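## Task

Scene 2: find the tote somewhere in the room and place the yellow sponge inside it so that no part sticks out past the tote's rim. The sponge must stay there on its own once the robot lets go. The robot must not tip over or be left leaning.

## Robot and tools

ROBOT. A Hello Robot Stretch 4 in a physics simulation: an omni-wheel base, a lift that slides up a mast, one telescoping arm reaching forward, a three-joint wrist (yaw, pitch, roll) and a two-finger gripper. It stands about 1.6 m tall; the base rim lies within 0.23 m of the base origin. Loose objects may occasionally get nudged by something outside the robot's control.

FRAMES. Base frame: origin on the floor beneath the base centre, x ahead, y to the left, z up. hand_pose, reported in this frame, is a point between the open fingertips; treat its printed value as approximate. The odometry frame is where the base frame was when the scene began. base_odometry comes from wheel turns only, so slipping inflates it; heading runs -3.142 to 3.142, left positive. If turned_by_wheels and turned_by_imu disagree by more than roughly 0.1 rad, the base likely bumped something or slipped.

execute_actions. Argument "actions" is a list holding a single action, or an empty list to just fetch state and images. Optional "cameras": list from head_camera, head_left_camera, head_right_camera, wrist_camera, all; omitted/null/["all"] gives every camera, [] gives none. An action contains "base", "joints" or both, plus optional "pace" and "contact_limits"; alternatively it contains only {"end_of_arm": "enable_torque"}, which revives any wrist or gripper motor that shut itself off.
- "base": exactly one key, each a relative move from where the base last reported itself. translate_m: drive straight, metres, -2 to 2, forward positive. strafe_m: slide sideways, metres, -2 to 2, left positive. rotate_rad: spin in place, radians, -3.2 to 3.2, counter-clockwise (left) positive.
- "joints": absolute targets by name, one number each. lift_m 0 to 1.2 m; arm_m 0 to 0.55 m extension; wrist_yaw_rad -1.134 to 4.276 (0 points ahead, positive turns left, 3.14 folded back, above 3.4 the arm may block it); wrist_pitch_rad -1.117 to 4.259 (0 level, 1.57 pointing down); wrist_roll_rad -1.117 to 4.259 (0 keeps fingers level, positive rolls clockwise viewed from behind); gripper_m -0.038 to 0.141 m fingertip gap (negative presses fingertips together). Out-of-range joint targets are clipped and reported; any other bad value or unknown key rejects the whole call with no motion. Tolerances for done: lift/arm ±0.004, yaw/roll ±0.02, pitch ±0.05, gripper ±0.004.
- "pace": "slow", "default", "fast" or "max" (base up to 0.1/0.3/0.4/0.6 m/s and 1/2/3/4 rad/s). A raised lift (above 0.2) reduces base speed.
- "contact_limits": {"arm_m": value} from 0 (gentlest) to 0.75 (firmest), default 0.5.
All motions in one action begin together. Any single action runs at most 15 s. A joint or base you leave out may still be pushing toward an earlier target. If a call reports a stop, later motion calls in the same reply are skipped. To unfold the wrist at the start, send lift_m 0.4 with wrist_yaw_rad 0.

wait: "seconds" 0 to 10; commands nothing new and returns state and images.
zoom_image: "camera" plus "region" [x0, y0, x1, y1] in pixels from the image's top-left, at most 504 x 504, on that camera's latest full image.
read_manual: returns only licence texts; not useful for control.
finished_scene: "scene" 1 or 2; ends that scene for good once the last command is held, reports success and gives the next task. Call it only when the object rests in the tote unaided. Replying without any tool call ends everything.

RESULTS. base_status and joint_status say how each motion ended: done; off_target (stopped short, maybe still pushing); contact_stop_at_<key> (hit something; that part holds but lift, arm or wheels may go slack, a slack lift can sag under load); limit_stop_at_<name>, including own_body (self-collision guard, likely when pitch below -0.2 with a large roll) and tilt (leaning beyond 6 degrees, everything slack until upright); torque_fault (a wrist motor overloaded and went limp until enable_torque). on_its_own covers things this call did not command; "held at" there is the held target. lidar_m: 12 distances in metres, 30-degree sectors starting straight ahead and going counter-clockwise (4th left, 7th behind, 10th right); "-" means nothing seen or closer than 0.25 m; glass and thin legs may be missed. wrist_depth_mm: 7x7 grid of median depths, 100 to 2000 mm, top-left first. base_tilt in degrees (forward and right positive) carries a fixed bias up to about 1.5. motor_effort: percent of maximum, positive toward higher joint values, peak of last action in brackets; for wheel_0/1/2, positive means turning right. A gripper_m reading or done status does not prove an object is held; a firm grip shows as a clear gripper effort change.

GRASPING. Command a gap smaller than the object; going lower squeezes harder and pulls it toward the wrist. If fingertips jam against a surface below, raise the lift.

CAMERAS. head_camera looks forward and down from the mast top (turn the base to look around); head_left_camera and head_right_camera are steeper fisheyes that show base and arm; wrist_camera looks along the fingers, tips near its bottom edge.

AVOID. Dropping, slamming, shoving hard or letting items fall. With over 1 kg held and arm_m above 0.2, don't drive or turn, especially fast. Steady pushes or pulls, high gripper or high contact limits raise tip risk.

Each tool is called after ">>>" as name(argument=value, ...), one argument or row to a line, values as JSON.

## Session

>>> execute_actions(
  actions=[],
)

Scene clock: 0.00 s.
base_odometry: x=+0.000 y=+0.000 heading=+0.000 (m, m, rad; odometry frame)
turned_by_wheels: +0.000 (rad since the last result)
turned_by_imu: +0.000 (rad since the last result)
base_tilt: forward=-0.3 right=+0.9 (deg)
lidar_m: 0.69 0.74 0.99 1.48 1.29 0.85 0.78 2.39 1.25 1.12 1.14 2.47
base_status: not commanded
joint_positions: lift_m=+0.212 arm_m=+0.001 wrist_yaw_rad=+3.098 wrist_pitch_rad=-0.004 wrist_roll_rad=+0.012 gripper_m=+0.057
joint_status: not commanded
motor_effort: lift_m=+20 arm_m=+0 wrist_yaw_rad=-1 wrist_pitch_rad=-5 wrist_roll_rad=-1 gripper_m=-4 wheel_0=+0 wheel_1=+0 wheel_2=+0 (%)
hand_pose: x=-0.1124 y=+0.0998 z=+0.3915 quat_wxyz=(+0.022, +0.002, +0.006, +1.000) (m; base frame)
wrist_depth_mm: - 133 878 891 931 960 976 / - 124 184 904 946 960 991 / - 136 211 931 960 976 1008 / 137 161 904 917 946 991 1025 / 1921 1921 931 931 960 1008 1042 / 1078 1182 931 151 960 1008 1060 / 809 820 891 - 878 798 809
pictures: head_camera, head_left_camera, head_right_camera, wrist_camera
Images, in order (width x height): head_camera 420x560, head_left_camera 420x672, head_right_camera 420x672, wrist_camera 616x392.

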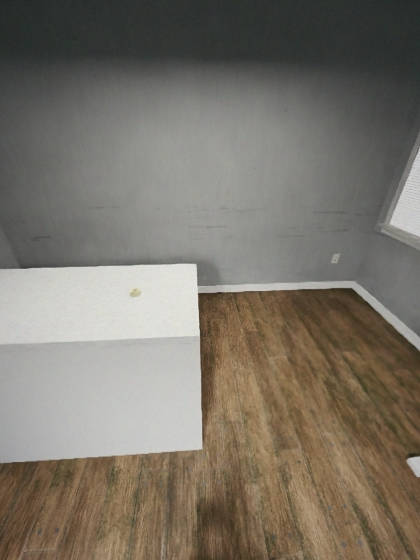

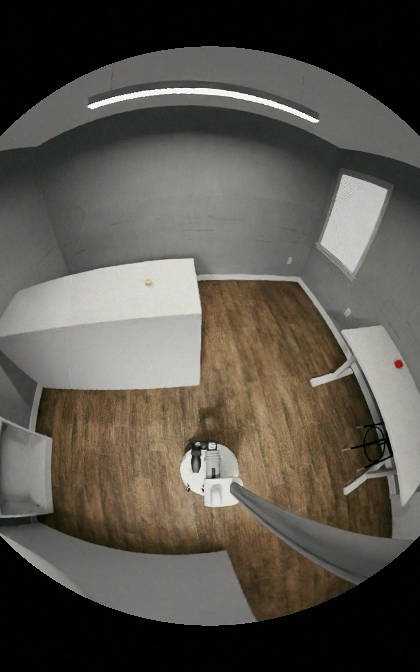

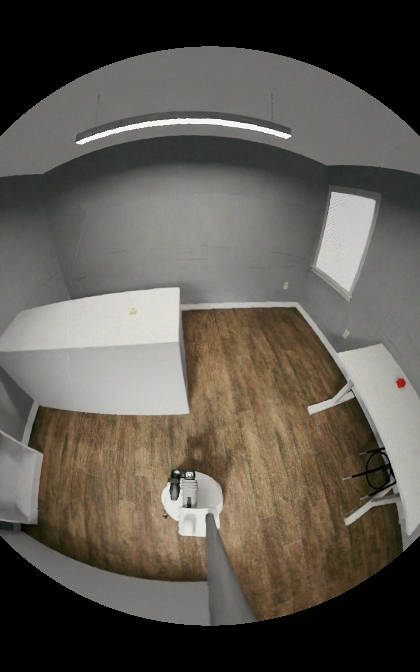

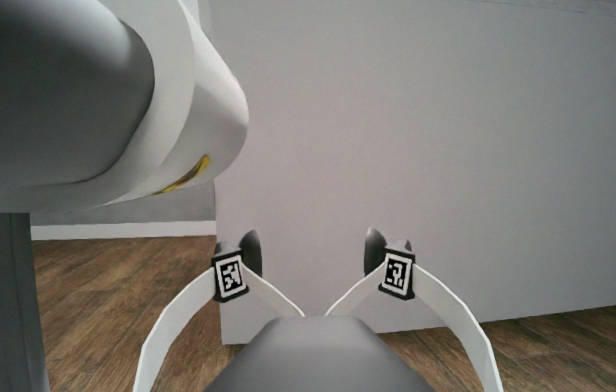

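That object is masking tape, probably. Looking around.

>>> execute_actions(
  actions=[
    {"base":{"rotate_rad":2.3},"pace":"fast"},
  ],
  cameras=["head_camera","head_left_camera"],
)

Scene clock: 3.93 s.
base_odometry: x=+0.000 y=+0.000 heading=+2.300 (m, m, rad; odometry frame)
turned_by_wheels: +2.300 (rad since the last result)
turned_by_imu: +2.322 (rad since the last result)
base_tilt: forward=-0.2 right=+1.0 (deg)
lidar_m: 1.02 0.77 0.77 2.49 1.17 1.15 1.26 2.38 0.71 0.78 1.17 1.48
base_status: done
joint_positions: lift_m=+0.212 arm_m=+0.001 wrist_yaw_rad=+3.098 wrist_pitch_rad=-0.004 wrist_roll_rad=+0.012 gripper_m=+0.057
joint_status: not commanded
motor_effort: lift_m=+20(20) arm_m=+0(0) wrist_yaw_rad=-1(0) wrist_pitch_rad=-5(5) wrist_roll_rad=+0(3) gripper_m=-4(6) wheel_0=+1(6) wheel_1=+1(6) wheel_2=+2(9) (%)
hand_pose: x=-0.1124 y=+0.0998 z=+0.3915 quat_wxyz=(+0.022, +0.002, +0.006, +1.000) (m; base frame)
wrist_depth_mm: - 133 - - - 1708 1576 / - 124 185 - 1537 1336 1160 / - 136 211 - 1983 1808 1618 / 137 162 - - - 1808 1576 / 1921 1921 1756 1983 1499 1756 1576 / 1060 1182 1008 151 991 1118 1098 / 820 831 904 - 866 798 809
pictures: head_camera, head_left_camera
Images, in order (width x height): head_camera 420x560, head_left_camera 420x672.

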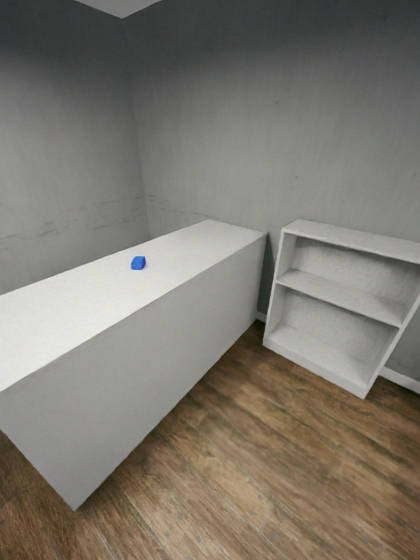

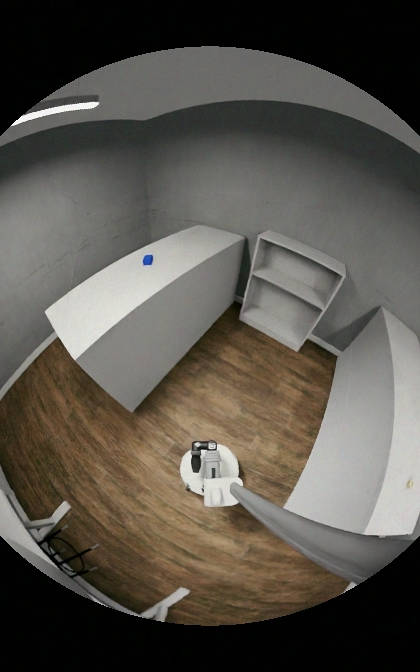

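>>> execute_actions(
  actions=[
    {"base":{"rotate_rad":2.2},"pace":"fast"},
  ],
  cameras=["head_camera","head_left_camera"],
)

Scene clock: 8.03 s.
base_odometry: x=+0.000 y=+0.000 heading=-1.783 (m, m, rad; odometry frame)
turned_by_wheels: +2.200 (rad since the last result)
turned_by_imu: +2.220 (rad since the last result)
base_tilt: forward=-0.3 right=+0.9 (deg)
lidar_m: 1.13 1.11 1.26 2.36 0.69 0.84 1.42 1.48 0.94 0.75 0.78 1.39
base_status: done
joint_positions: lift_m=+0.212 arm_m=+0.001 wrist_yaw_rad=+3.098 wrist_pitch_rad=-0.004 wrist_roll_rad=+0.012 gripper_m=+0.057
joint_status: not commanded
motor_effort: lift_m=+20(20) arm_m=+0(0) wrist_yaw_rad=-1(1) wrist_pitch_rad=-5(5) wrist_roll_rad=-1(0) gripper_m=-5(4) wheel_0=-1(7) wheel_1=+0(6) wheel_2=+0(8) (%)
hand_pose: x=-0.1124 y=+0.0998 z=+0.3915 quat_wxyz=(+0.022, +0.002, +0.006, +1.000) (m; base frame)
wrist_depth_mm: - 133 1808 - 1255 878 699 / - 124 184 1983 1281 891 715 / - 136 211 1921 1281 917 715 / 137 162 1921 - 1281 917 715 / 1499 1576 1576 1808 1118 917 715 / 1078 1182 1008 151 991 842 732 / 820 831 891 - 866 809 732
pictures: head_camera, head_left_camera
Images, in order (width x height): head_camera 420x560, head_left_camera 420x672.

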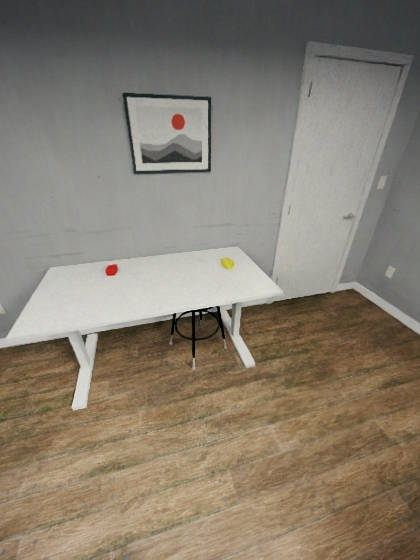

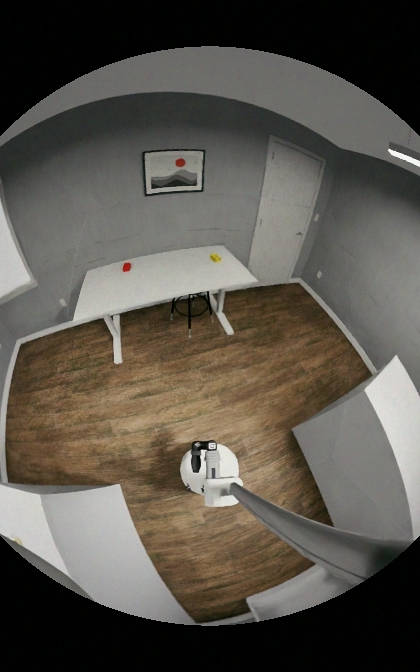

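>>> execute_actions(
  actions=[
    {"base":{"translate_m":0.8},"joints":{"lift_m":1.0,"wrist_yaw_rad":0,"wrist_pitch_rad":1.57,"gripper_m":0.13},"pace":"fast"},
  ],
  cameras=["head_left_camera"],
)

>>> execute_actions(
  actions=[
    {"joints":{"arm_m":0.45},"pace":"fast"},
  ],
  cameras=["head_right_camera","wrist_camera"],
)

Scene clock: 16.33 s.
base_odometry: x=-0.168 y=-0.782 heading=-1.783 (m, m, rad; odometry frame)
turned_by_wheels: +0.000 (rad since the last result)
turned_by_imu: -0.003 (rad since the last result)
base_tilt: forward=-0.3 right=+0.9 (deg)
lidar_m: 0.39 0.39 0.41 0.73 1.62 1.25 1.88 1.20 0.91 2.12 2.09 0.45
base_status: done
joint_positions: lift_m=+1.000 arm_m=+0.001 wrist_yaw_rad=+0.000 wrist_pitch_rad=+1.570 wrist_roll_rad=+0.011 gripper_m=+0.130
joint_status: all done
motor_effort: lift_m=+25(27) arm_m=+0(0) wrist_yaw_rad=-2(7) wrist_pitch_rad=+0(7) wrist_roll_rad=+0(0) gripper_m=-1(4) wheel_0=-1(5) wheel_1=-1(3) wheel_2=+0(11) (%)
hand_pose: x=+0.1723 y=-0.0874 z=+0.8894 quat_wxyz=(+0.707, +0.004, +0.707, -0.004) (m; base frame)
wrist_depth_mm: 382 1060 1060 1060 1060 1060 1060 / 1098 1098 1078 1078 1078 1078 1060 / 1118 1098 1078 1098 1078 1098 1098 / 1138 1118 1098 904 1098 1098 1098 / 1138 1138 917 904 1118 1118 1098 / 1160 1160 1160 156 1138 1138 1138 / 1182 1160 1160 - 1160 1160 1138
pictures: head_left_camera
Images, in order (width x height): head_left_camera 420x672.

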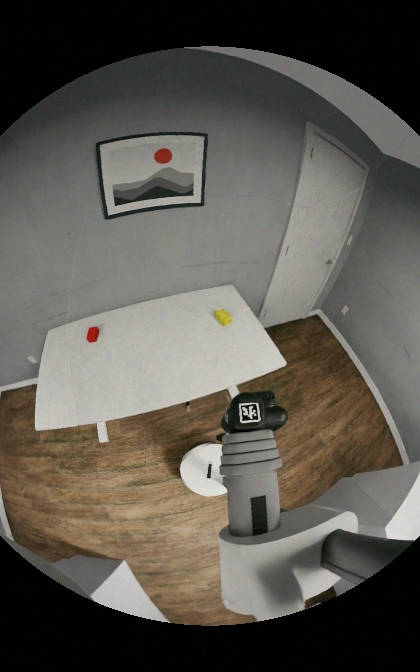

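Scene clock: 18.33 s.
base_odometry: x=-0.168 y=-0.782 heading=-1.783 (m, m, rad; odometry frame)
turned_by_wheels: +0.000 (rad since the last result)
turned_by_imu: +0.000 (rad since the last result)
base_tilt: forward=-0.3 right=+0.9 (deg)
lidar_m: 0.37 0.35 0.42 0.72 1.59 1.22 1.91 1.21 0.95 2.10 2.08 0.47
base_status: not commanded
joint_positions: lift_m=+1.000 arm_m=+0.449 wrist_yaw_rad=+0.000 wrist_pitch_rad=+1.570 wrist_roll_rad=+0.011 gripper_m=+0.130
joint_status: all done
motor_effort: lift_m=+25(25) arm_m=+8(9) wrist_yaw_rad=-2(1) wrist_pitch_rad=+1(0) wrist_roll_rad=+1(2) gripper_m=-1(0) wheel_0=-1(1) wheel_1=-1(1) wheel_2=+0(0) (%)
hand_pose: x=+0.6199 y=-0.0874 z=+0.8894 quat_wxyz=(+0.707, +0.004, +0.707, -0.004) (m; base frame)
wrist_depth_mm: 377 377 377 377 379 373 375 / 379 384 382 382 382 379 379 / 387 389 387 389 387 387 384 / 394 392 392 392 392 392 389 / 399 399 399 394 397 392 397 / 407 404 404 156 402 402 1138 / 413 413 410 - 1160 1138 1138
pictures: head_right_camera, wrist_camera
Images, in order (width x height): head_right_camera 420x672, wrist_camera 616x392.

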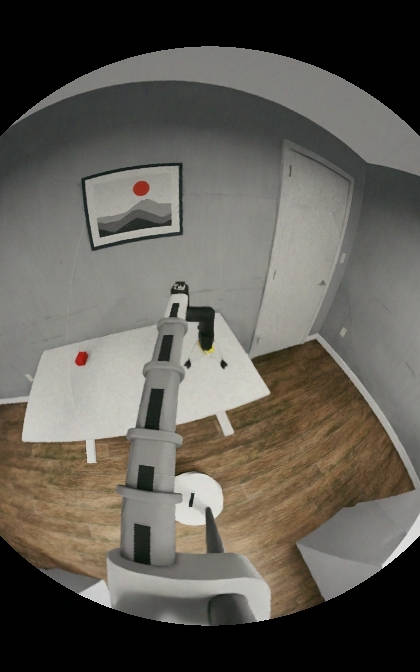

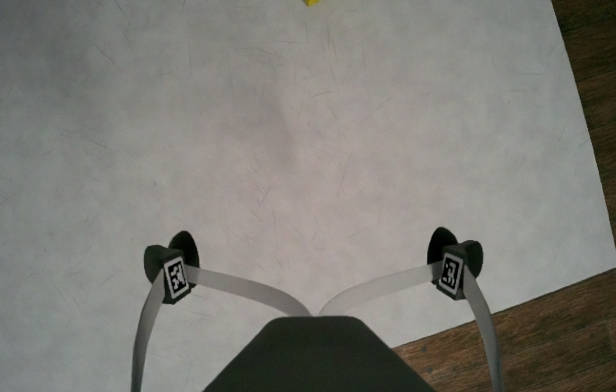

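>>> execute_actions(
  actions=[
    {"base":{"translate_m":0.1},"joints":{"arm_m":0.54}},
  ],
  cameras=["head_left_camera","head_right_camera","wrist_camera"],
)

Scene clock: 23.00 s.
base_odometry: x=-0.190 y=-0.880 heading=-1.783 (m, m, rad; odometry frame)
turned_by_wheels: +0.000 (rad since the last result)
turned_by_imu: -0.001 (rad since the last result)
base_tilt: forward=-0.3 right=+0.9 (deg)
lidar_m: 0.28 0.27 0.33 0.56 1.84 1.33 1.94 1.11 0.98 2.07 2.06 0.34
base_status: done
joint_positions: lift_m=+1.000 arm_m=+0.539 wrist_yaw_rad=+0.000 wrist_pitch_rad=+1.570 wrist_roll_rad=+0.011 gripper_m=+0.130
joint_status: all done
motor_effort: lift_m=+25(25) arm_m=+7(9) wrist_yaw_rad=-1(2) wrist_pitch_rad=+1(1) wrist_roll_rad=+0(1) gripper_m=+0(1) wheel_0=+0(5) wheel_1=+0(8) wheel_2=-1(8) (%)
hand_pose: x=+0.7098 y=-0.0874 z=+0.8894 quat_wxyz=(+0.707, +0.004, +0.707, -0.004) (m; base frame)
wrist_depth_mm: 379 377 377 375 377 375 1060 / 384 382 379 379 382 379 1078 / 389 387 389 343 387 384 1098 / 394 397 392 392 392 389 1098 / 399 399 397 397 394 394 397 / 407 402 402 156 402 402 404 / 413 410 410 - 407 407 407
pictures: head_left_camera, head_right_camera, wrist_camera
Images, in order (width x height): head_left_camera 420x672, head_right_camera 420x672, wrist_camera 616x392.

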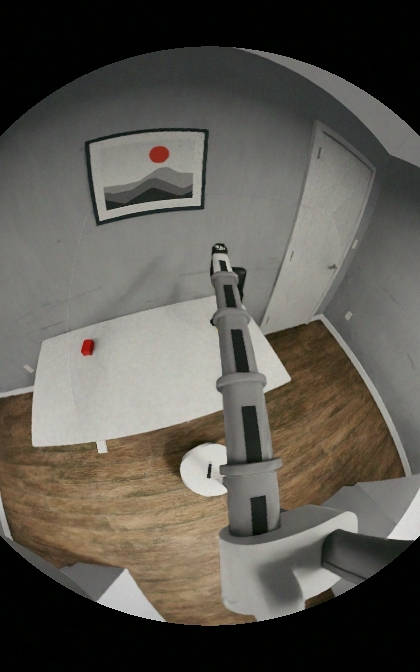

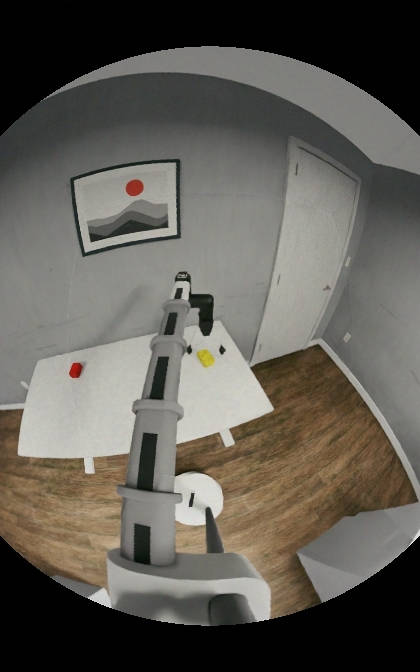

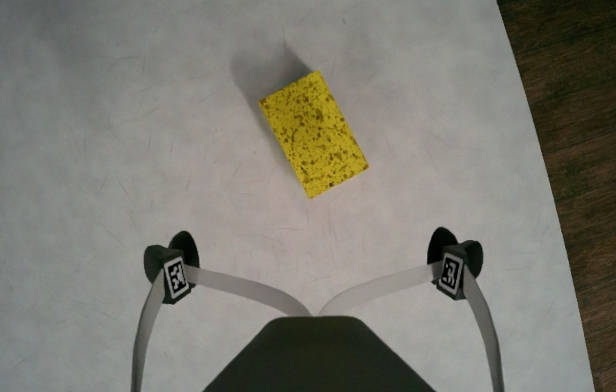

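>>> execute_actions(
  actions=[
    {"base":{"translate_m":0.075},"joints":{"arm_m":0.548,"wrist_roll_rad":-0.47,"lift_m":0.93},"pace":"slow"},
  ],
  cameras=["head_right_camera","wrist_camera"],
)

Scene clock: 27.23 s.
base_odometry: x=-0.205 y=-0.953 heading=-1.783 (m, m, rad; odometry frame)
turned_by_wheels: +0.000 (rad since the last result)
turned_by_imu: +0.000 (rad since the last result)
base_tilt: forward=-0.3 right=+1.0 (deg)
lidar_m: 0.25 0.25 0.25 0.42 2.65 1.37 1.95 1.13 1.02 2.04 0.50 0.25
base_status: done
joint_positions: lift_m=+0.930 arm_m=+0.547 wrist_yaw_rad=+0.000 wrist_pitch_rad=+1.570 wrist_roll_rad=-0.470 gripper_m=+0.130
joint_status: all done
motor_effort: lift_m=+16(23) arm_m=+8(8) wrist_yaw_rad=-1(2) wrist_pitch_rad=+1(1) wrist_roll_rad=-2(2) gripper_m=+0(1) wheel_0=+1(2) wheel_1=+2(5) wheel_2=+0(5) (%)
hand_pose: x=+0.7178 y=-0.0874 z=+0.8201 quat_wxyz=(+0.688, -0.165, +0.687, +0.165) (m; base frame)
wrist_depth_mm: 314 312 312 309 309 307 307 / 315 315 315 314 314 312 310 / 322 320 319 317 319 319 315 / 327 325 324 278 320 322 322 / 330 327 327 282 325 324 327 / 336 332 332 156 332 330 1060 / 340 338 338 - 334 334 1078
pictures: head_right_camera, wrist_camera
Images, in order (width x height): head_right_camera 420x672, wrist_camera 616x392.

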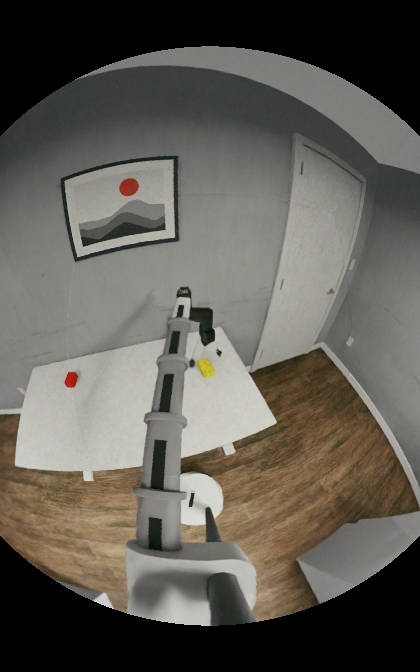

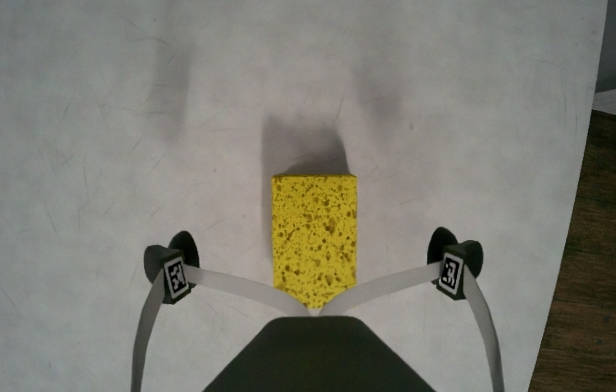

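>>> execute_actions(
  actions=[
    {"joints":{"lift_m":0.853},"pace":"slow"},
  ],
  cameras=[],
)

>>> execute_actions(
  actions=[
    {"joints":{"gripper_m":0.025}},
  ],
  cameras=["wrist_camera"],
)

>>> execute_actions(
  actions=[
    {"joints":{"lift_m":0.95}},
  ],
  cameras=["wrist_camera","head_right_camera"],
)

Scene clock: 33.03 s.
base_odometry: x=-0.205 y=-0.953 heading=-1.783 (m, m, rad; odometry frame)
turned_by_wheels: +0.000 (rad since the last result)
turned_by_imu: +0.000 (rad since the last result)
base_tilt: forward=-0.3 right=+1.0 (deg)
lidar_m: 0.25 0.25 0.25 0.42 2.67 1.34 1.97 1.10 1.02 2.05 0.51 0.28
base_status: not commanded
joint_positions: lift_m=+0.853 arm_m=+0.547 wrist_yaw_rad=+0.000 wrist_pitch_rad=+1.570 wrist_roll_rad=-0.470 gripper_m=+0.130
joint_status: all done
motor_effort: lift_m=+16(15) arm_m=+8(8) wrist_yaw_rad=-2(1) wrist_pitch_rad=+1(1) wrist_roll_rad=-2(0) gripper_m=-2(0) wheel_0=+1(2) wheel_1=+2(2) wheel_2=+0(0) (%)
hand_pose: x=+0.7178 y=-0.0874 z=+0.7431 quat_wxyz=(+0.688, -0.165, +0.687, +0.165) (m; base frame)
wrist_depth_mm: 237 237 236 236 236 234 233 / 241 240 239 239 237 237 236 / 244 244 242 242 242 241 239 / 248 247 246 202 244 244 244 / 252 250 248 204 247 246 247 / 255 254 253 156 252 251 251 / 258 257 255 - 255 255 255
pictures: none
No camera images: the call's "cameras" was empty. Leave "cameras" out to get every camera's image.

Scene clock: 35.00 s.
base_odometry: x=-0.205 y=-0.953 heading=-1.783 (m, m, rad; odometry frame)
turned_by_wheels: +0.000 (rad since the last result)
turned_by_imu: +0.000 (rad since the last result)
base_tilt: forward=-0.3 right=+0.9 (deg)
lidar_m: 0.25 0.25 0.25 0.41 2.67 1.37 1.98 1.11 1.02 2.04 0.49 0.27
base_status: not commanded
joint_positions: lift_m=+0.853 arm_m=+0.547 wrist_yaw_rad=+0.000 wrist_pitch_rad=+1.570 wrist_roll_rad=-0.470 gripper_m=+0.025
joint_status: all done
motor_effort: lift_m=+16(16) arm_m=+8(8) wrist_yaw_rad=-1(1) wrist_pitch_rad=+1(1) wrist_roll_rad=-2(1) gripper_m=-20(22) wheel_0=+2(1) wheel_1=+2(2) wheel_2=+0(0) (%)
hand_pose: x=+0.7178 y=-0.0874 z=+0.7431 quat_wxyz=(+0.688, -0.165, +0.687, +0.165) (m; base frame)
wrist_depth_mm: 237 236 236 236 236 235 234 / 241 240 239 238 238 236 236 / 244 243 242 242 242 241 240 / 248 246 246 190 244 244 243 / 251 250 248 193 194 248 247 / 256 253 196 193 195 249 251 / 259 257 256 - 254 254 255
pictures: wrist_camera
Images, in order (width x height): wrist_camera 616x392.

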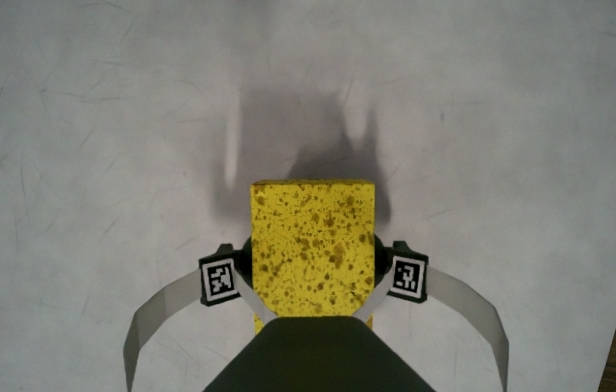

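Scene clock: 36.43 s.
base_odometry: x=-0.205 y=-0.953 heading=-1.783 (m, m, rad; odometry frame)
turned_by_wheels: +0.000 (rad since the last result)
turned_by_imu: +0.000 (rad since the last result)
base_tilt: forward=-0.3 right=+0.9 (deg)
lidar_m: 0.25 0.25 0.25 0.41 2.66 1.39 1.96 1.10 1.02 2.06 0.48 0.25
base_status: not commanded
joint_positions: lift_m=+0.950 arm_m=+0.547 wrist_yaw_rad=+0.000 wrist_pitch_rad=+1.570 wrist_roll_rad=-0.470 gripper_m=+0.025
joint_status: all done
motor_effort: lift_m=+26(26) arm_m=+8(8) wrist_yaw_rad=-1(1) wrist_pitch_rad=+1(1) wrist_roll_rad=-1(1) gripper_m=-20(22) wheel_0=+1(2) wheel_1=+2(2) wheel_2=+0(0) (%)
hand_pose: x=+0.7178 y=-0.0874 z=+0.8393 quat_wxyz=(+0.688, -0.165, +0.687, +0.165) (m; base frame)
wrist_depth_mm: 330 329 329 329 327 327 325 / 336 332 334 334 334 332 330 / 340 338 338 338 336 334 336 / 343 345 342 189 340 338 342 / 349 349 345 192 194 343 1060 / 355 351 196 194 195 349 1078 / 362 357 357 - 353 355 1098
pictures: head_right_camera, wrist_camera
Images, in order (width x height): head_right_camera 420x672, wrist_camera 616x392.

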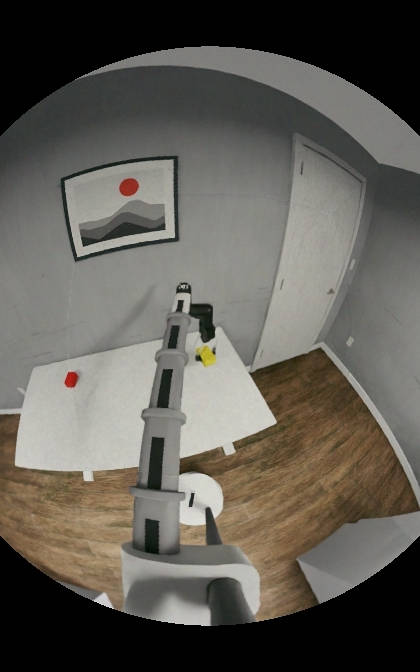

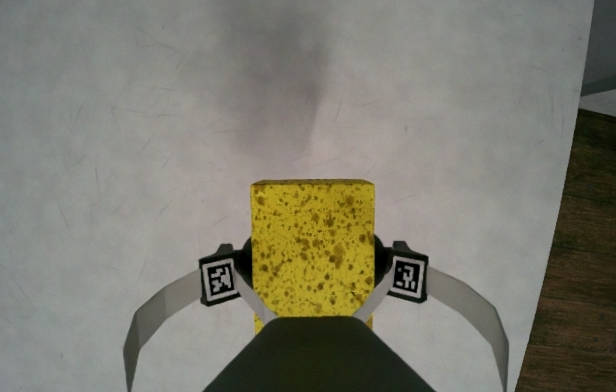

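>>> execute_actions(
  actions=[
    {"base":{"translate_m":-0.3},"joints":{"arm_m":0.005,"wrist_roll_rad":0}},
  ],
  cameras=[],
)

>>> execute_actions(
  actions=[
    {"base":{"rotate_rad":-1.3},"joints":{"lift_m":0.45}},
  ],
  cameras=["head_right_camera"],
)

>>> execute_actions(
  actions=[
    {"base":{"translate_m":1.3},"pace":"fast"},
  ],
  cameras=["head_right_camera"],
)

Scene clock: 42.83 s.
base_odometry: x=-0.142 y=-0.660 heading=-1.783 (m, m, rad; odometry frame)
turned_by_wheels: +0.000 (rad since the last result)
turned_by_imu: +0.001 (rad since the last result)
base_tilt: forward=-0.3 right=+1.0 (deg)
lidar_m: 0.50 0.49 0.58 0.89 1.36 1.09 1.82 1.31 0.85 1.16 2.15 0.61
base_status: done
joint_positions: lift_m=+0.950 arm_m=+0.006 wrist_yaw_rad=+0.000 wrist_pitch_rad=+1.570 wrist_roll_rad=+0.000 gripper_m=+0.025
joint_status: all done
motor_effort: lift_m=+25(26) arm_m=-7(8) wrist_yaw_rad=-1(2) wrist_pitch_rad=+0(0) wrist_roll_rad=-1(5) gripper_m=-21(22) wheel_0=-1(3) wheel_1=-1(6) wheel_2=+0(8) (%)
hand_pose: x=+0.1774 y=-0.0874 z=+0.8394 quat_wxyz=(+0.707, +0.000, +0.707, +0.000) (m; base frame)
wrist_depth_mm: 1025 1025 1025 1025 1025 1008 1008 / 1042 1042 1025 1042 1042 1042 1025 / 1060 1042 1042 1042 1042 1042 1042 / 1060 1078 1060 190 1060 1060 1042 / 1098 1078 854 192 193 1060 1078 / 1098 1118 196 193 195 1078 1098 / 1098 1118 1118 - 1098 1098 1098
pictures: none
No camera images: the call's "cameras" was empty. Leave "cameras" out to get every camera's image.

Scene clock: 45.80 s.
base_odometry: x=-0.142 y=-0.660 heading=-3.083 (m, m, rad; odometry frame)
turned_by_wheels: -1.300 (rad since the last result)
turned_by_imu: -1.312 (rad since the last result)
base_tilt: forward=-0.3 right=+0.9 (deg)
lidar_m: 2.15 0.78 0.50 0.47 0.48 0.68 2.53 1.12 1.27 2.13 0.89 0.86
base_status: done
joint_positions: lift_m=+0.450 arm_m=+0.006 wrist_yaw_rad=+0.000 wrist_pitch_rad=+1.570 wrist_roll_rad=+0.000 gripper_m=+0.025
joint_status: all done
motor_effort: lift_m=+17(23) arm_m=-7(7) wrist_yaw_rad=-2(1) wrist_pitch_rad=+1(0) wrist_roll_rad=+1(0) gripper_m=-22(22) wheel_0=+0(5) wheel_1=+0(6) wheel_2=+0(5) (%)
hand_pose: x=+0.1775 y=-0.0874 z=+0.3401 quat_wxyz=(+0.707, +0.000, +0.707, +0.000) (m; base frame)
wrist_depth_mm: 544 544 539 544 539 539 539 / 554 554 549 554 549 549 549 / 559 559 554 554 554 554 554 / 569 569 373 190 559 559 564 / 574 359 355 192 193 574 574 / 585 362 196 193 195 580 580 / 370 366 366 - 580 585 585
pictures: head_right_camera
Images, in order (width x height): head_right_camera 420x672.

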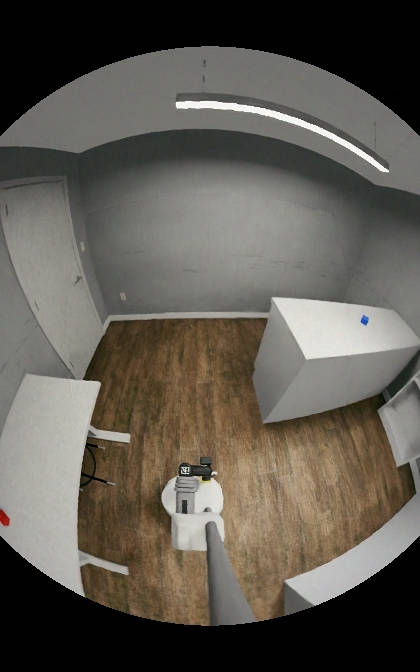

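Scene clock: 50.40 s.
base_odometry: x=-1.440 y=-0.736 heading=-3.083 (m, m, rad; odometry frame)
turned_by_wheels: +0.000 (rad since the last result)
turned_by_imu: -0.004 (rad since the last result)
base_tilt: forward=-0.3 right=+0.9 (deg)
lidar_m: 0.82 0.87 1.17 1.29 1.04 0.90 2.00 0.83 0.57 0.58 1.18 0.86
base_status: done
joint_positions: lift_m=+0.450 arm_m=+0.006 wrist_yaw_rad=+0.000 wrist_pitch_rad=+1.570 wrist_roll_rad=+0.000 gripper_m=+0.025
joint_status: not commanded
motor_effort: lift_m=+17(17) arm_m=-7(8) wrist_yaw_rad=-1(1) wrist_pitch_rad=+1(1) wrist_roll_rad=-2(3) gripper_m=-19(20) wheel_0=+0(4) wheel_1=+0(5) wheel_2=-1(12) (%)
hand_pose: x=+0.1774 y=-0.0874 z=+0.3400 quat_wxyz=(+0.707, +0.000, +0.707, +0.000) (m; base frame)
wrist_depth_mm: 544 544 544 544 544 539 535 / 554 549 554 544 549 544 544 / 559 559 559 554 559 554 559 / 569 569 370 190 559 564 559 / 574 359 357 193 194 574 569 / 580 362 196 194 195 574 580 / 370 366 366 - 585 585 585
pictures: head_right_camera
Images, in order (width x height): head_right_camera 420x672.

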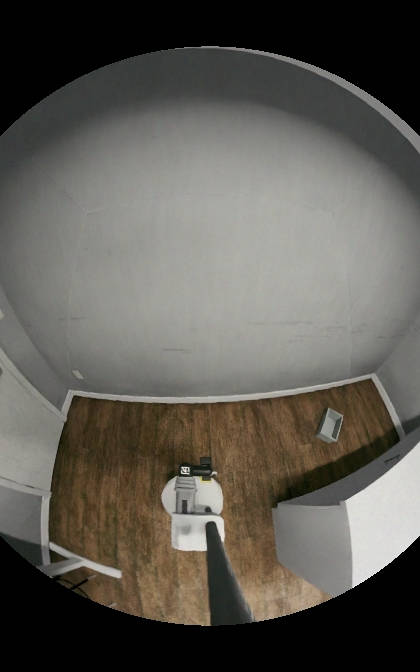

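Found it.

>>> execute_actions(
  actions=[
    {"base":{"translate_m":0.4},"pace":"fast"},
  ],
  cameras=[],
)

>>> execute_actions(
  actions=[
    {"base":{"rotate_rad":-1.55}},
  ],
  cameras=["head_camera"],
)

Scene clock: 54.63 s.
base_odometry: x=-1.839 y=-0.760 heading=-3.083 (m, m, rad; odometry frame)
turned_by_wheels: +0.000 (rad since the last result)
turned_by_imu: -0.001 (rad since the last result)
base_tilt: forward=-0.3 right=+0.9 (deg)
lidar_m: 0.44 0.46 0.64 1.29 1.35 1.25 2.01 0.80 0.73 1.12 0.67 0.46
base_status: done
joint_positions: lift_m=+0.450 arm_m=+0.006 wrist_yaw_rad=+0.000 wrist_pitch_rad=+1.570 wrist_roll_rad=+0.000 gripper_m=+0.025
joint_status: not commanded
motor_effort: lift_m=+17(17) arm_m=-7(7) wrist_yaw_rad=-1(1) wrist_pitch_rad=+1(1) wrist_roll_rad=-1(2) gripper_m=-23(21) wheel_0=+0(6) wheel_1=+0(5) wheel_2=+0(10) (%)
hand_pose: x=+0.1774 y=-0.0874 z=+0.3400 quat_wxyz=(+0.707, +0.000, +0.707, +0.000) (m; base frame)
wrist_depth_mm: 549 539 544 539 539 539 544 / 549 554 549 549 544 549 544 / 559 564 559 559 554 559 554 / 569 569 373 190 559 569 564 / 580 359 355 192 194 574 569 / 580 362 196 193 195 580 580 / 368 368 364 - 585 591 585
pictures: none
No camera images: the call's "cameras" was empty. Leave "cameras" out to get every camera's image.

Scene clock: 56.67 s.
base_odometry: x=-1.839 y=-0.760 heading=+1.650 (m, m, rad; odometry frame)
turned_by_wheels: -1.550 (rad since the last result)
turned_by_imu: -1.565 (rad since the last result)
base_tilt: forward=-0.3 right=+0.9 (deg)
lidar_m: 1.09 0.64 0.48 0.42 0.47 0.65 1.31 1.35 1.23 2.12 0.79 0.72
base_status: done
joint_positions: lift_m=+0.450 arm_m=+0.006 wrist_yaw_rad=+0.000 wrist_pitch_rad=+1.570 wrist_roll_rad=+0.000 gripper_m=+0.025
joint_status: not commanded
motor_effort: lift_m=+18(18) arm_m=-7(8) wrist_yaw_rad=-2(2) wrist_pitch_rad=+1(1) wrist_roll_rad=+0(0) gripper_m=-21(21) wheel_0=+0(6) wheel_1=+0(6) wheel_2=-2(6) (%)
hand_pose: x=+0.1774 y=-0.0874 z=+0.3400 quat_wxyz=(+0.707, +0.000, +0.707, +0.000) (m; base frame)
wrist_depth_mm: 549 544 539 544 539 539 539 / 549 549 549 549 549 549 544 / 564 559 559 559 559 554 554 / 569 564 370 190 564 559 559 / 580 362 353 193 195 574 569 / 580 362 196 193 195 574 580 / 368 366 366 - 580 585 585
pictures: head_camera
Images, in order (width x height): head_camera 420x560.

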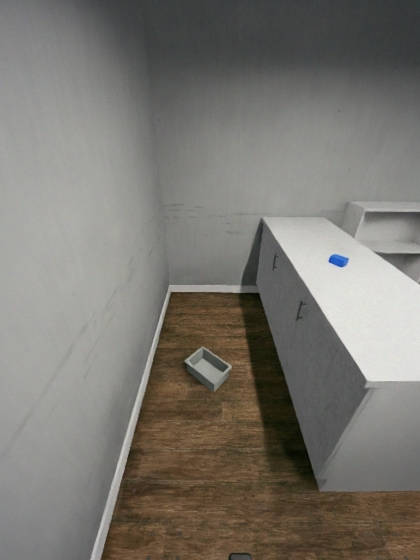

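>>> execute_actions(
  actions=[
    {"base":{"translate_m":0.7},"joints":{"arm_m":0.2},"pace":"fast"},
  ],
  cameras=["head_camera","wrist_camera"],
)

Scene clock: 62.50 s.
base_odometry: x=-1.895 y=-0.062 heading=+1.650 (m, m, rad; odometry frame)
turned_by_wheels: +0.000 (rad since the last result)
turned_by_imu: -0.003 (rad since the last result)
base_tilt: forward=-0.3 right=+1.0 (deg)
lidar_m: 0.36 0.58 0.50 0.42 0.46 0.68 1.72 1.65 1.78 0.44 0.46 0.65
base_status: done
joint_positions: lift_m=+0.450 arm_m=+0.199 wrist_yaw_rad=+0.000 wrist_pitch_rad=+1.570 wrist_roll_rad=+0.000 gripper_m=+0.025
joint_status: all done
motor_effort: lift_m=+18(18) arm_m=+8(8) wrist_yaw_rad=-2(1) wrist_pitch_rad=+1(0) wrist_roll_rad=+1(0) gripper_m=-20(19) wheel_0=-1(4) wheel_1=-1(5) wheel_2=+0(10) (%)
hand_pose: x=+0.3698 y=-0.0874 z=+0.3400 quat_wxyz=(+0.707, +0.000, +0.707, +0.000) (m; base frame)
wrist_depth_mm: 544 535 539 500 539 535 539 / 549 544 539 544 549 549 544 / 559 559 549 559 554 559 554 / 564 564 564 190 559 559 559 / 574 569 569 192 194 564 564 / 585 585 196 194 195 574 574 / 597 585 439 - 585 580 585
pictures: head_camera, wrist_camera
Images, in order (width x height): head_camera 420x560, wrist_camera 616x392.

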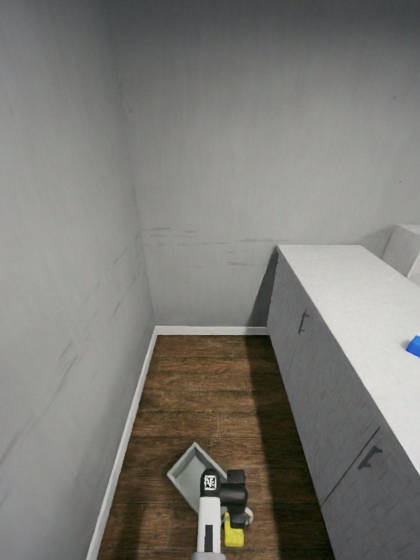

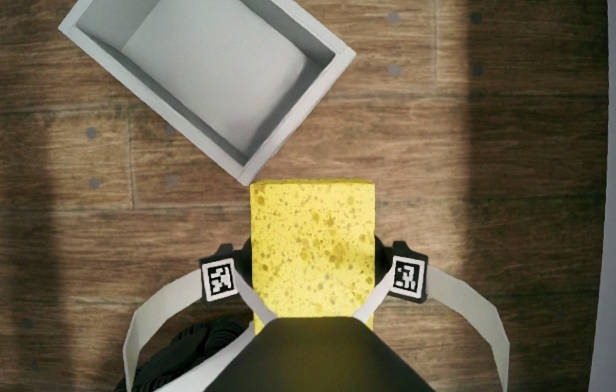

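>>> execute_actions(
  actions=[
    {"base":{"rotate_rad":0.235},"joints":{"arm_m":0.405,"wrist_roll_rad":0.93}},
  ],
  cameras=["wrist_camera"],
)

>>> execute_actions(
  actions=[
    {"joints":{"lift_m":0.27}},
  ],
  cameras=["wrist_camera"],
)

Scene clock: 68.93 s.
base_odometry: x=-1.895 y=-0.062 heading=+1.885 (m, m, rad; odometry frame)
turned_by_wheels: +0.235 (rad since the last result)
turned_by_imu: +0.237 (rad since the last result)
base_tilt: forward=-0.3 right=+1.0 (deg)
lidar_m: 0.42 0.56 0.46 0.45 0.55 0.89 2.04 1.68 0.43 0.45 0.51 0.45
base_status: done
joint_positions: lift_m=+0.450 arm_m=+0.404 wrist_yaw_rad=+0.000 wrist_pitch_rad=+1.570 wrist_roll_rad=+0.930 gripper_m=+0.025
joint_status: all done
motor_effort: lift_m=+18(18) arm_m=+8(8) wrist_yaw_rad=-2(2) wrist_pitch_rad=+1(1) wrist_roll_rad=+1(3) gripper_m=-21(21) wheel_0=+0(6) wheel_1=-1(3) wheel_2=+0(6) (%)
hand_pose: x=+0.5748 y=-0.0874 z=+0.3400 quat_wxyz=(+0.632, +0.317, +0.632, -0.317) (m; base frame)
wrist_depth_mm: 539 539 539 544 539 544 539 / 549 544 549 549 549 549 549 / 554 554 512 554 496 554 559 / 564 559 517 190 500 559 564 / 569 564 445 192 193 569 569 / 574 580 196 193 194 580 580 / 539 585 580 - 591 580 525
pictures: wrist_camera
Images, in order (width x height): wrist_camera 616x392.

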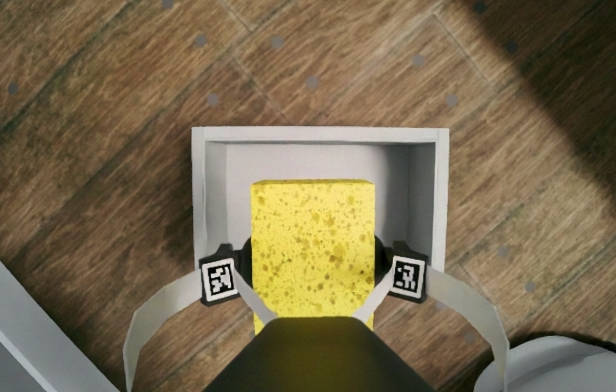

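Scene clock: 70.77 s.
base_odometry: x=-1.895 y=-0.062 heading=+1.885 (m, m, rad; odometry frame)
turned_by_wheels: +0.000 (rad since the last result)
turned_by_imu: +0.000 (rad since the last result)
base_tilt: forward=-0.3 right=+0.9 (deg)
lidar_m: 0.41 0.55 0.44 0.45 0.53 0.86 2.04 1.66 0.44 0.46 0.54 0.42
base_status: not commanded
joint_positions: lift_m=+0.270 arm_m=+0.404 wrist_yaw_rad=+0.000 wrist_pitch_rad=+1.570 wrist_roll_rad=+0.930 gripper_m=+0.025
joint_status: all done
motor_effort: lift_m=+16(17) arm_m=+8(8) wrist_yaw_rad=-2(2) wrist_pitch_rad=+1(1) wrist_roll_rad=-2(1) gripper_m=-22(23) wheel_0=-1(1) wheel_1=-1(1) wheel_2=+0(0) (%)
hand_pose: x=+0.5748 y=-0.0874 z=+0.1601 quat_wxyz=(+0.632, +0.317, +0.632, -0.317) (m; base frame)
wrist_depth_mm: 368 368 370 368 366 368 368 / 373 373 370 370 370 373 373 / 377 272 375 375 375 273 375 / 382 296 379 190 379 314 382 / 389 324 357 193 193 314 389 / 394 294 196 194 195 272 394 / 399 347 282 - 283 276 402
pictures: wrist_camera
Images, in order (width x height): wrist_camera 616x392.

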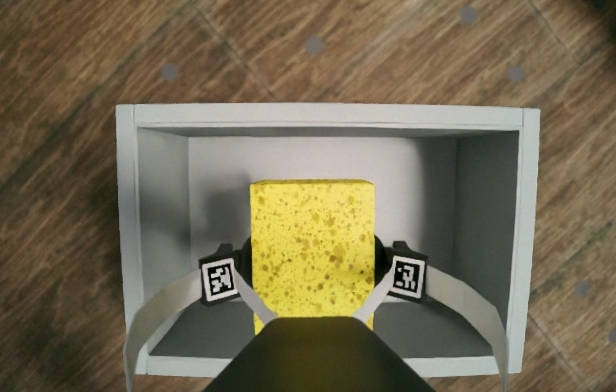

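>>> execute_actions(
  actions=[
    {"joints":{"lift_m":0.14},"pace":"slow"},
  ],
  cameras=[],
)

>>> execute_actions(
  actions=[
    {"joints":{"gripper_m":0.095}},
  ],
  cameras=["wrist_camera"],
)

>>> execute_actions(
  actions=[
    {"joints":{"lift_m":0.35}},
  ],
  cameras=["wrist_camera"],
)

Scene clock: 76.03 s.
base_odometry: x=-1.895 y=-0.062 heading=+1.885 (m, m, rad; odometry frame)
turned_by_wheels: +0.000 (rad since the last result)
turned_by_imu: +0.000 (rad since the last result)
base_tilt: forward=-0.3 right=+0.9 (deg)
lidar_m: 0.41 0.55 0.44 0.44 0.53 0.91 2.03 1.66 0.45 0.43 0.54 0.41
base_status: not commanded
joint_positions: lift_m=+0.140 arm_m=+0.404 wrist_yaw_rad=+0.000 wrist_pitch_rad=+1.570 wrist_roll_rad=+0.930 gripper_m=+0.025
joint_status: all done
motor_effort: lift_m=+16(19) arm_m=+8(8) wrist_yaw_rad=-2(2) wrist_pitch_rad=+1(1) wrist_roll_rad=-1(1) gripper_m=-22(22) wheel_0=-1(1) wheel_1=-1(1) wheel_2=+0(0) (%)
hand_pose: x=+0.5748 y=-0.0874 z=+0.0301 quat_wxyz=(+0.632, +0.317, +0.632, -0.317) (m; base frame)
wrist_depth_mm: 243 242 243 242 242 243 242 / 129 129 129 130 129 129 - / 170 234 246 247 247 247 227 / 172 249 250 190 249 250 227 / 171 252 251 192 194 253 227 / 170 216 196 194 195 254 224 / 168 230 259 - 259 260 222
pictures: none
No camera images: the call's "cameras" was empty. Leave "cameras" out to get every camera's image.

Scene clock: 77.53 s.
base_odometry: x=-1.895 y=-0.062 heading=+1.885 (m, m, rad; odometry frame)
turned_by_wheels: +0.000 (rad since the last result)
turned_by_imu: +0.000 (rad since the last result)
base_tilt: forward=-0.3 right=+0.9 (deg)
lidar_m: 0.40 0.57 0.43 0.44 0.55 0.87 1.99 1.65 0.45 0.45 0.53 0.44
base_status: not commanded
joint_positions: lift_m=+0.140 arm_m=+0.404 wrist_yaw_rad=+0.000 wrist_pitch_rad=+1.570 wrist_roll_rad=+0.930 gripper_m=+0.095
joint_status: all done
motor_effort: lift_m=+16(16) arm_m=+8(8) wrist_yaw_rad=-2(2) wrist_pitch_rad=+1(1) wrist_roll_rad=-1(1) gripper_m=-4(20) wheel_0=+0(1) wheel_1=-1(1) wheel_2=+0(1) (%)
hand_pose: x=+0.5748 y=-0.0874 z=+0.0301 quat_wxyz=(+0.632, +0.317, +0.632, -0.317) (m; base frame)
wrist_depth_mm: 242 243 242 243 243 243 243 / 129 129 129 129 129 129 - / 171 234 247 246 247 246 227 / 171 248 249 205 250 249 227 / 171 251 217 208 224 253 227 / 170 218 257 150 256 256 224 / 168 229 259 - 259 259 223
pictures: wrist_camera
Images, in order (width x height): wrist_camera 616x392.

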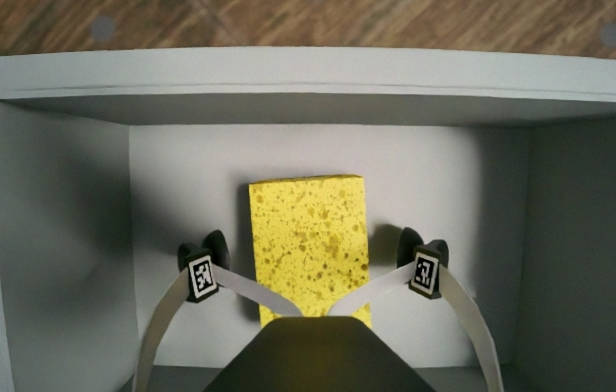

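Scene clock: 79.50 s.
base_odometry: x=-1.895 y=-0.062 heading=+1.885 (m, m, rad; odometry frame)
turned_by_wheels: +0.000 (rad since the last result)
turned_by_imu: +0.000 (rad since the last result)
base_tilt: forward=-0.3 right=+1.0 (deg)
lidar_m: 0.41 0.55 0.45 0.45 0.52 0.91 2.03 1.66 0.46 0.44 0.54 0.40
base_status: not commanded
joint_positions: lift_m=+0.350 arm_m=+0.404 wrist_yaw_rad=+0.000 wrist_pitch_rad=+1.570 wrist_roll_rad=+0.930 gripper_m=+0.095
joint_status: all done
motor_effort: lift_m=+26(26) arm_m=+8(8) wrist_yaw_rad=-2(1) wrist_pitch_rad=+1(1) wrist_roll_rad=-1(1) gripper_m=-4(2) wheel_0=-1(1) wheel_1=-1(1) wheel_2=-1(0) (%)
hand_pose: x=+0.5748 y=-0.0874 z=+0.2393 quat_wxyz=(+0.632, +0.317, +0.632, -0.317) (m; base frame)
wrist_depth_mm: 442 442 445 445 442 442 442 / 445 452 449 449 452 452 449 / 455 455 397 430 418 455 459 / 462 462 455 418 459 404 462 / 466 469 399 466 459 469 469 / 473 473 353 150 353 473 477 / 480 480 480 - 484 484 480
pictures: wrist_camera
Images, in order (width x height): wrist_camera 616x392.

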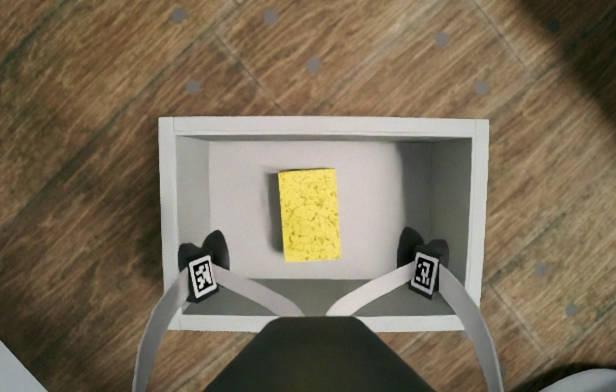

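>>> finished_scene(
  scene=2,
)

The scene is finished: the task was done.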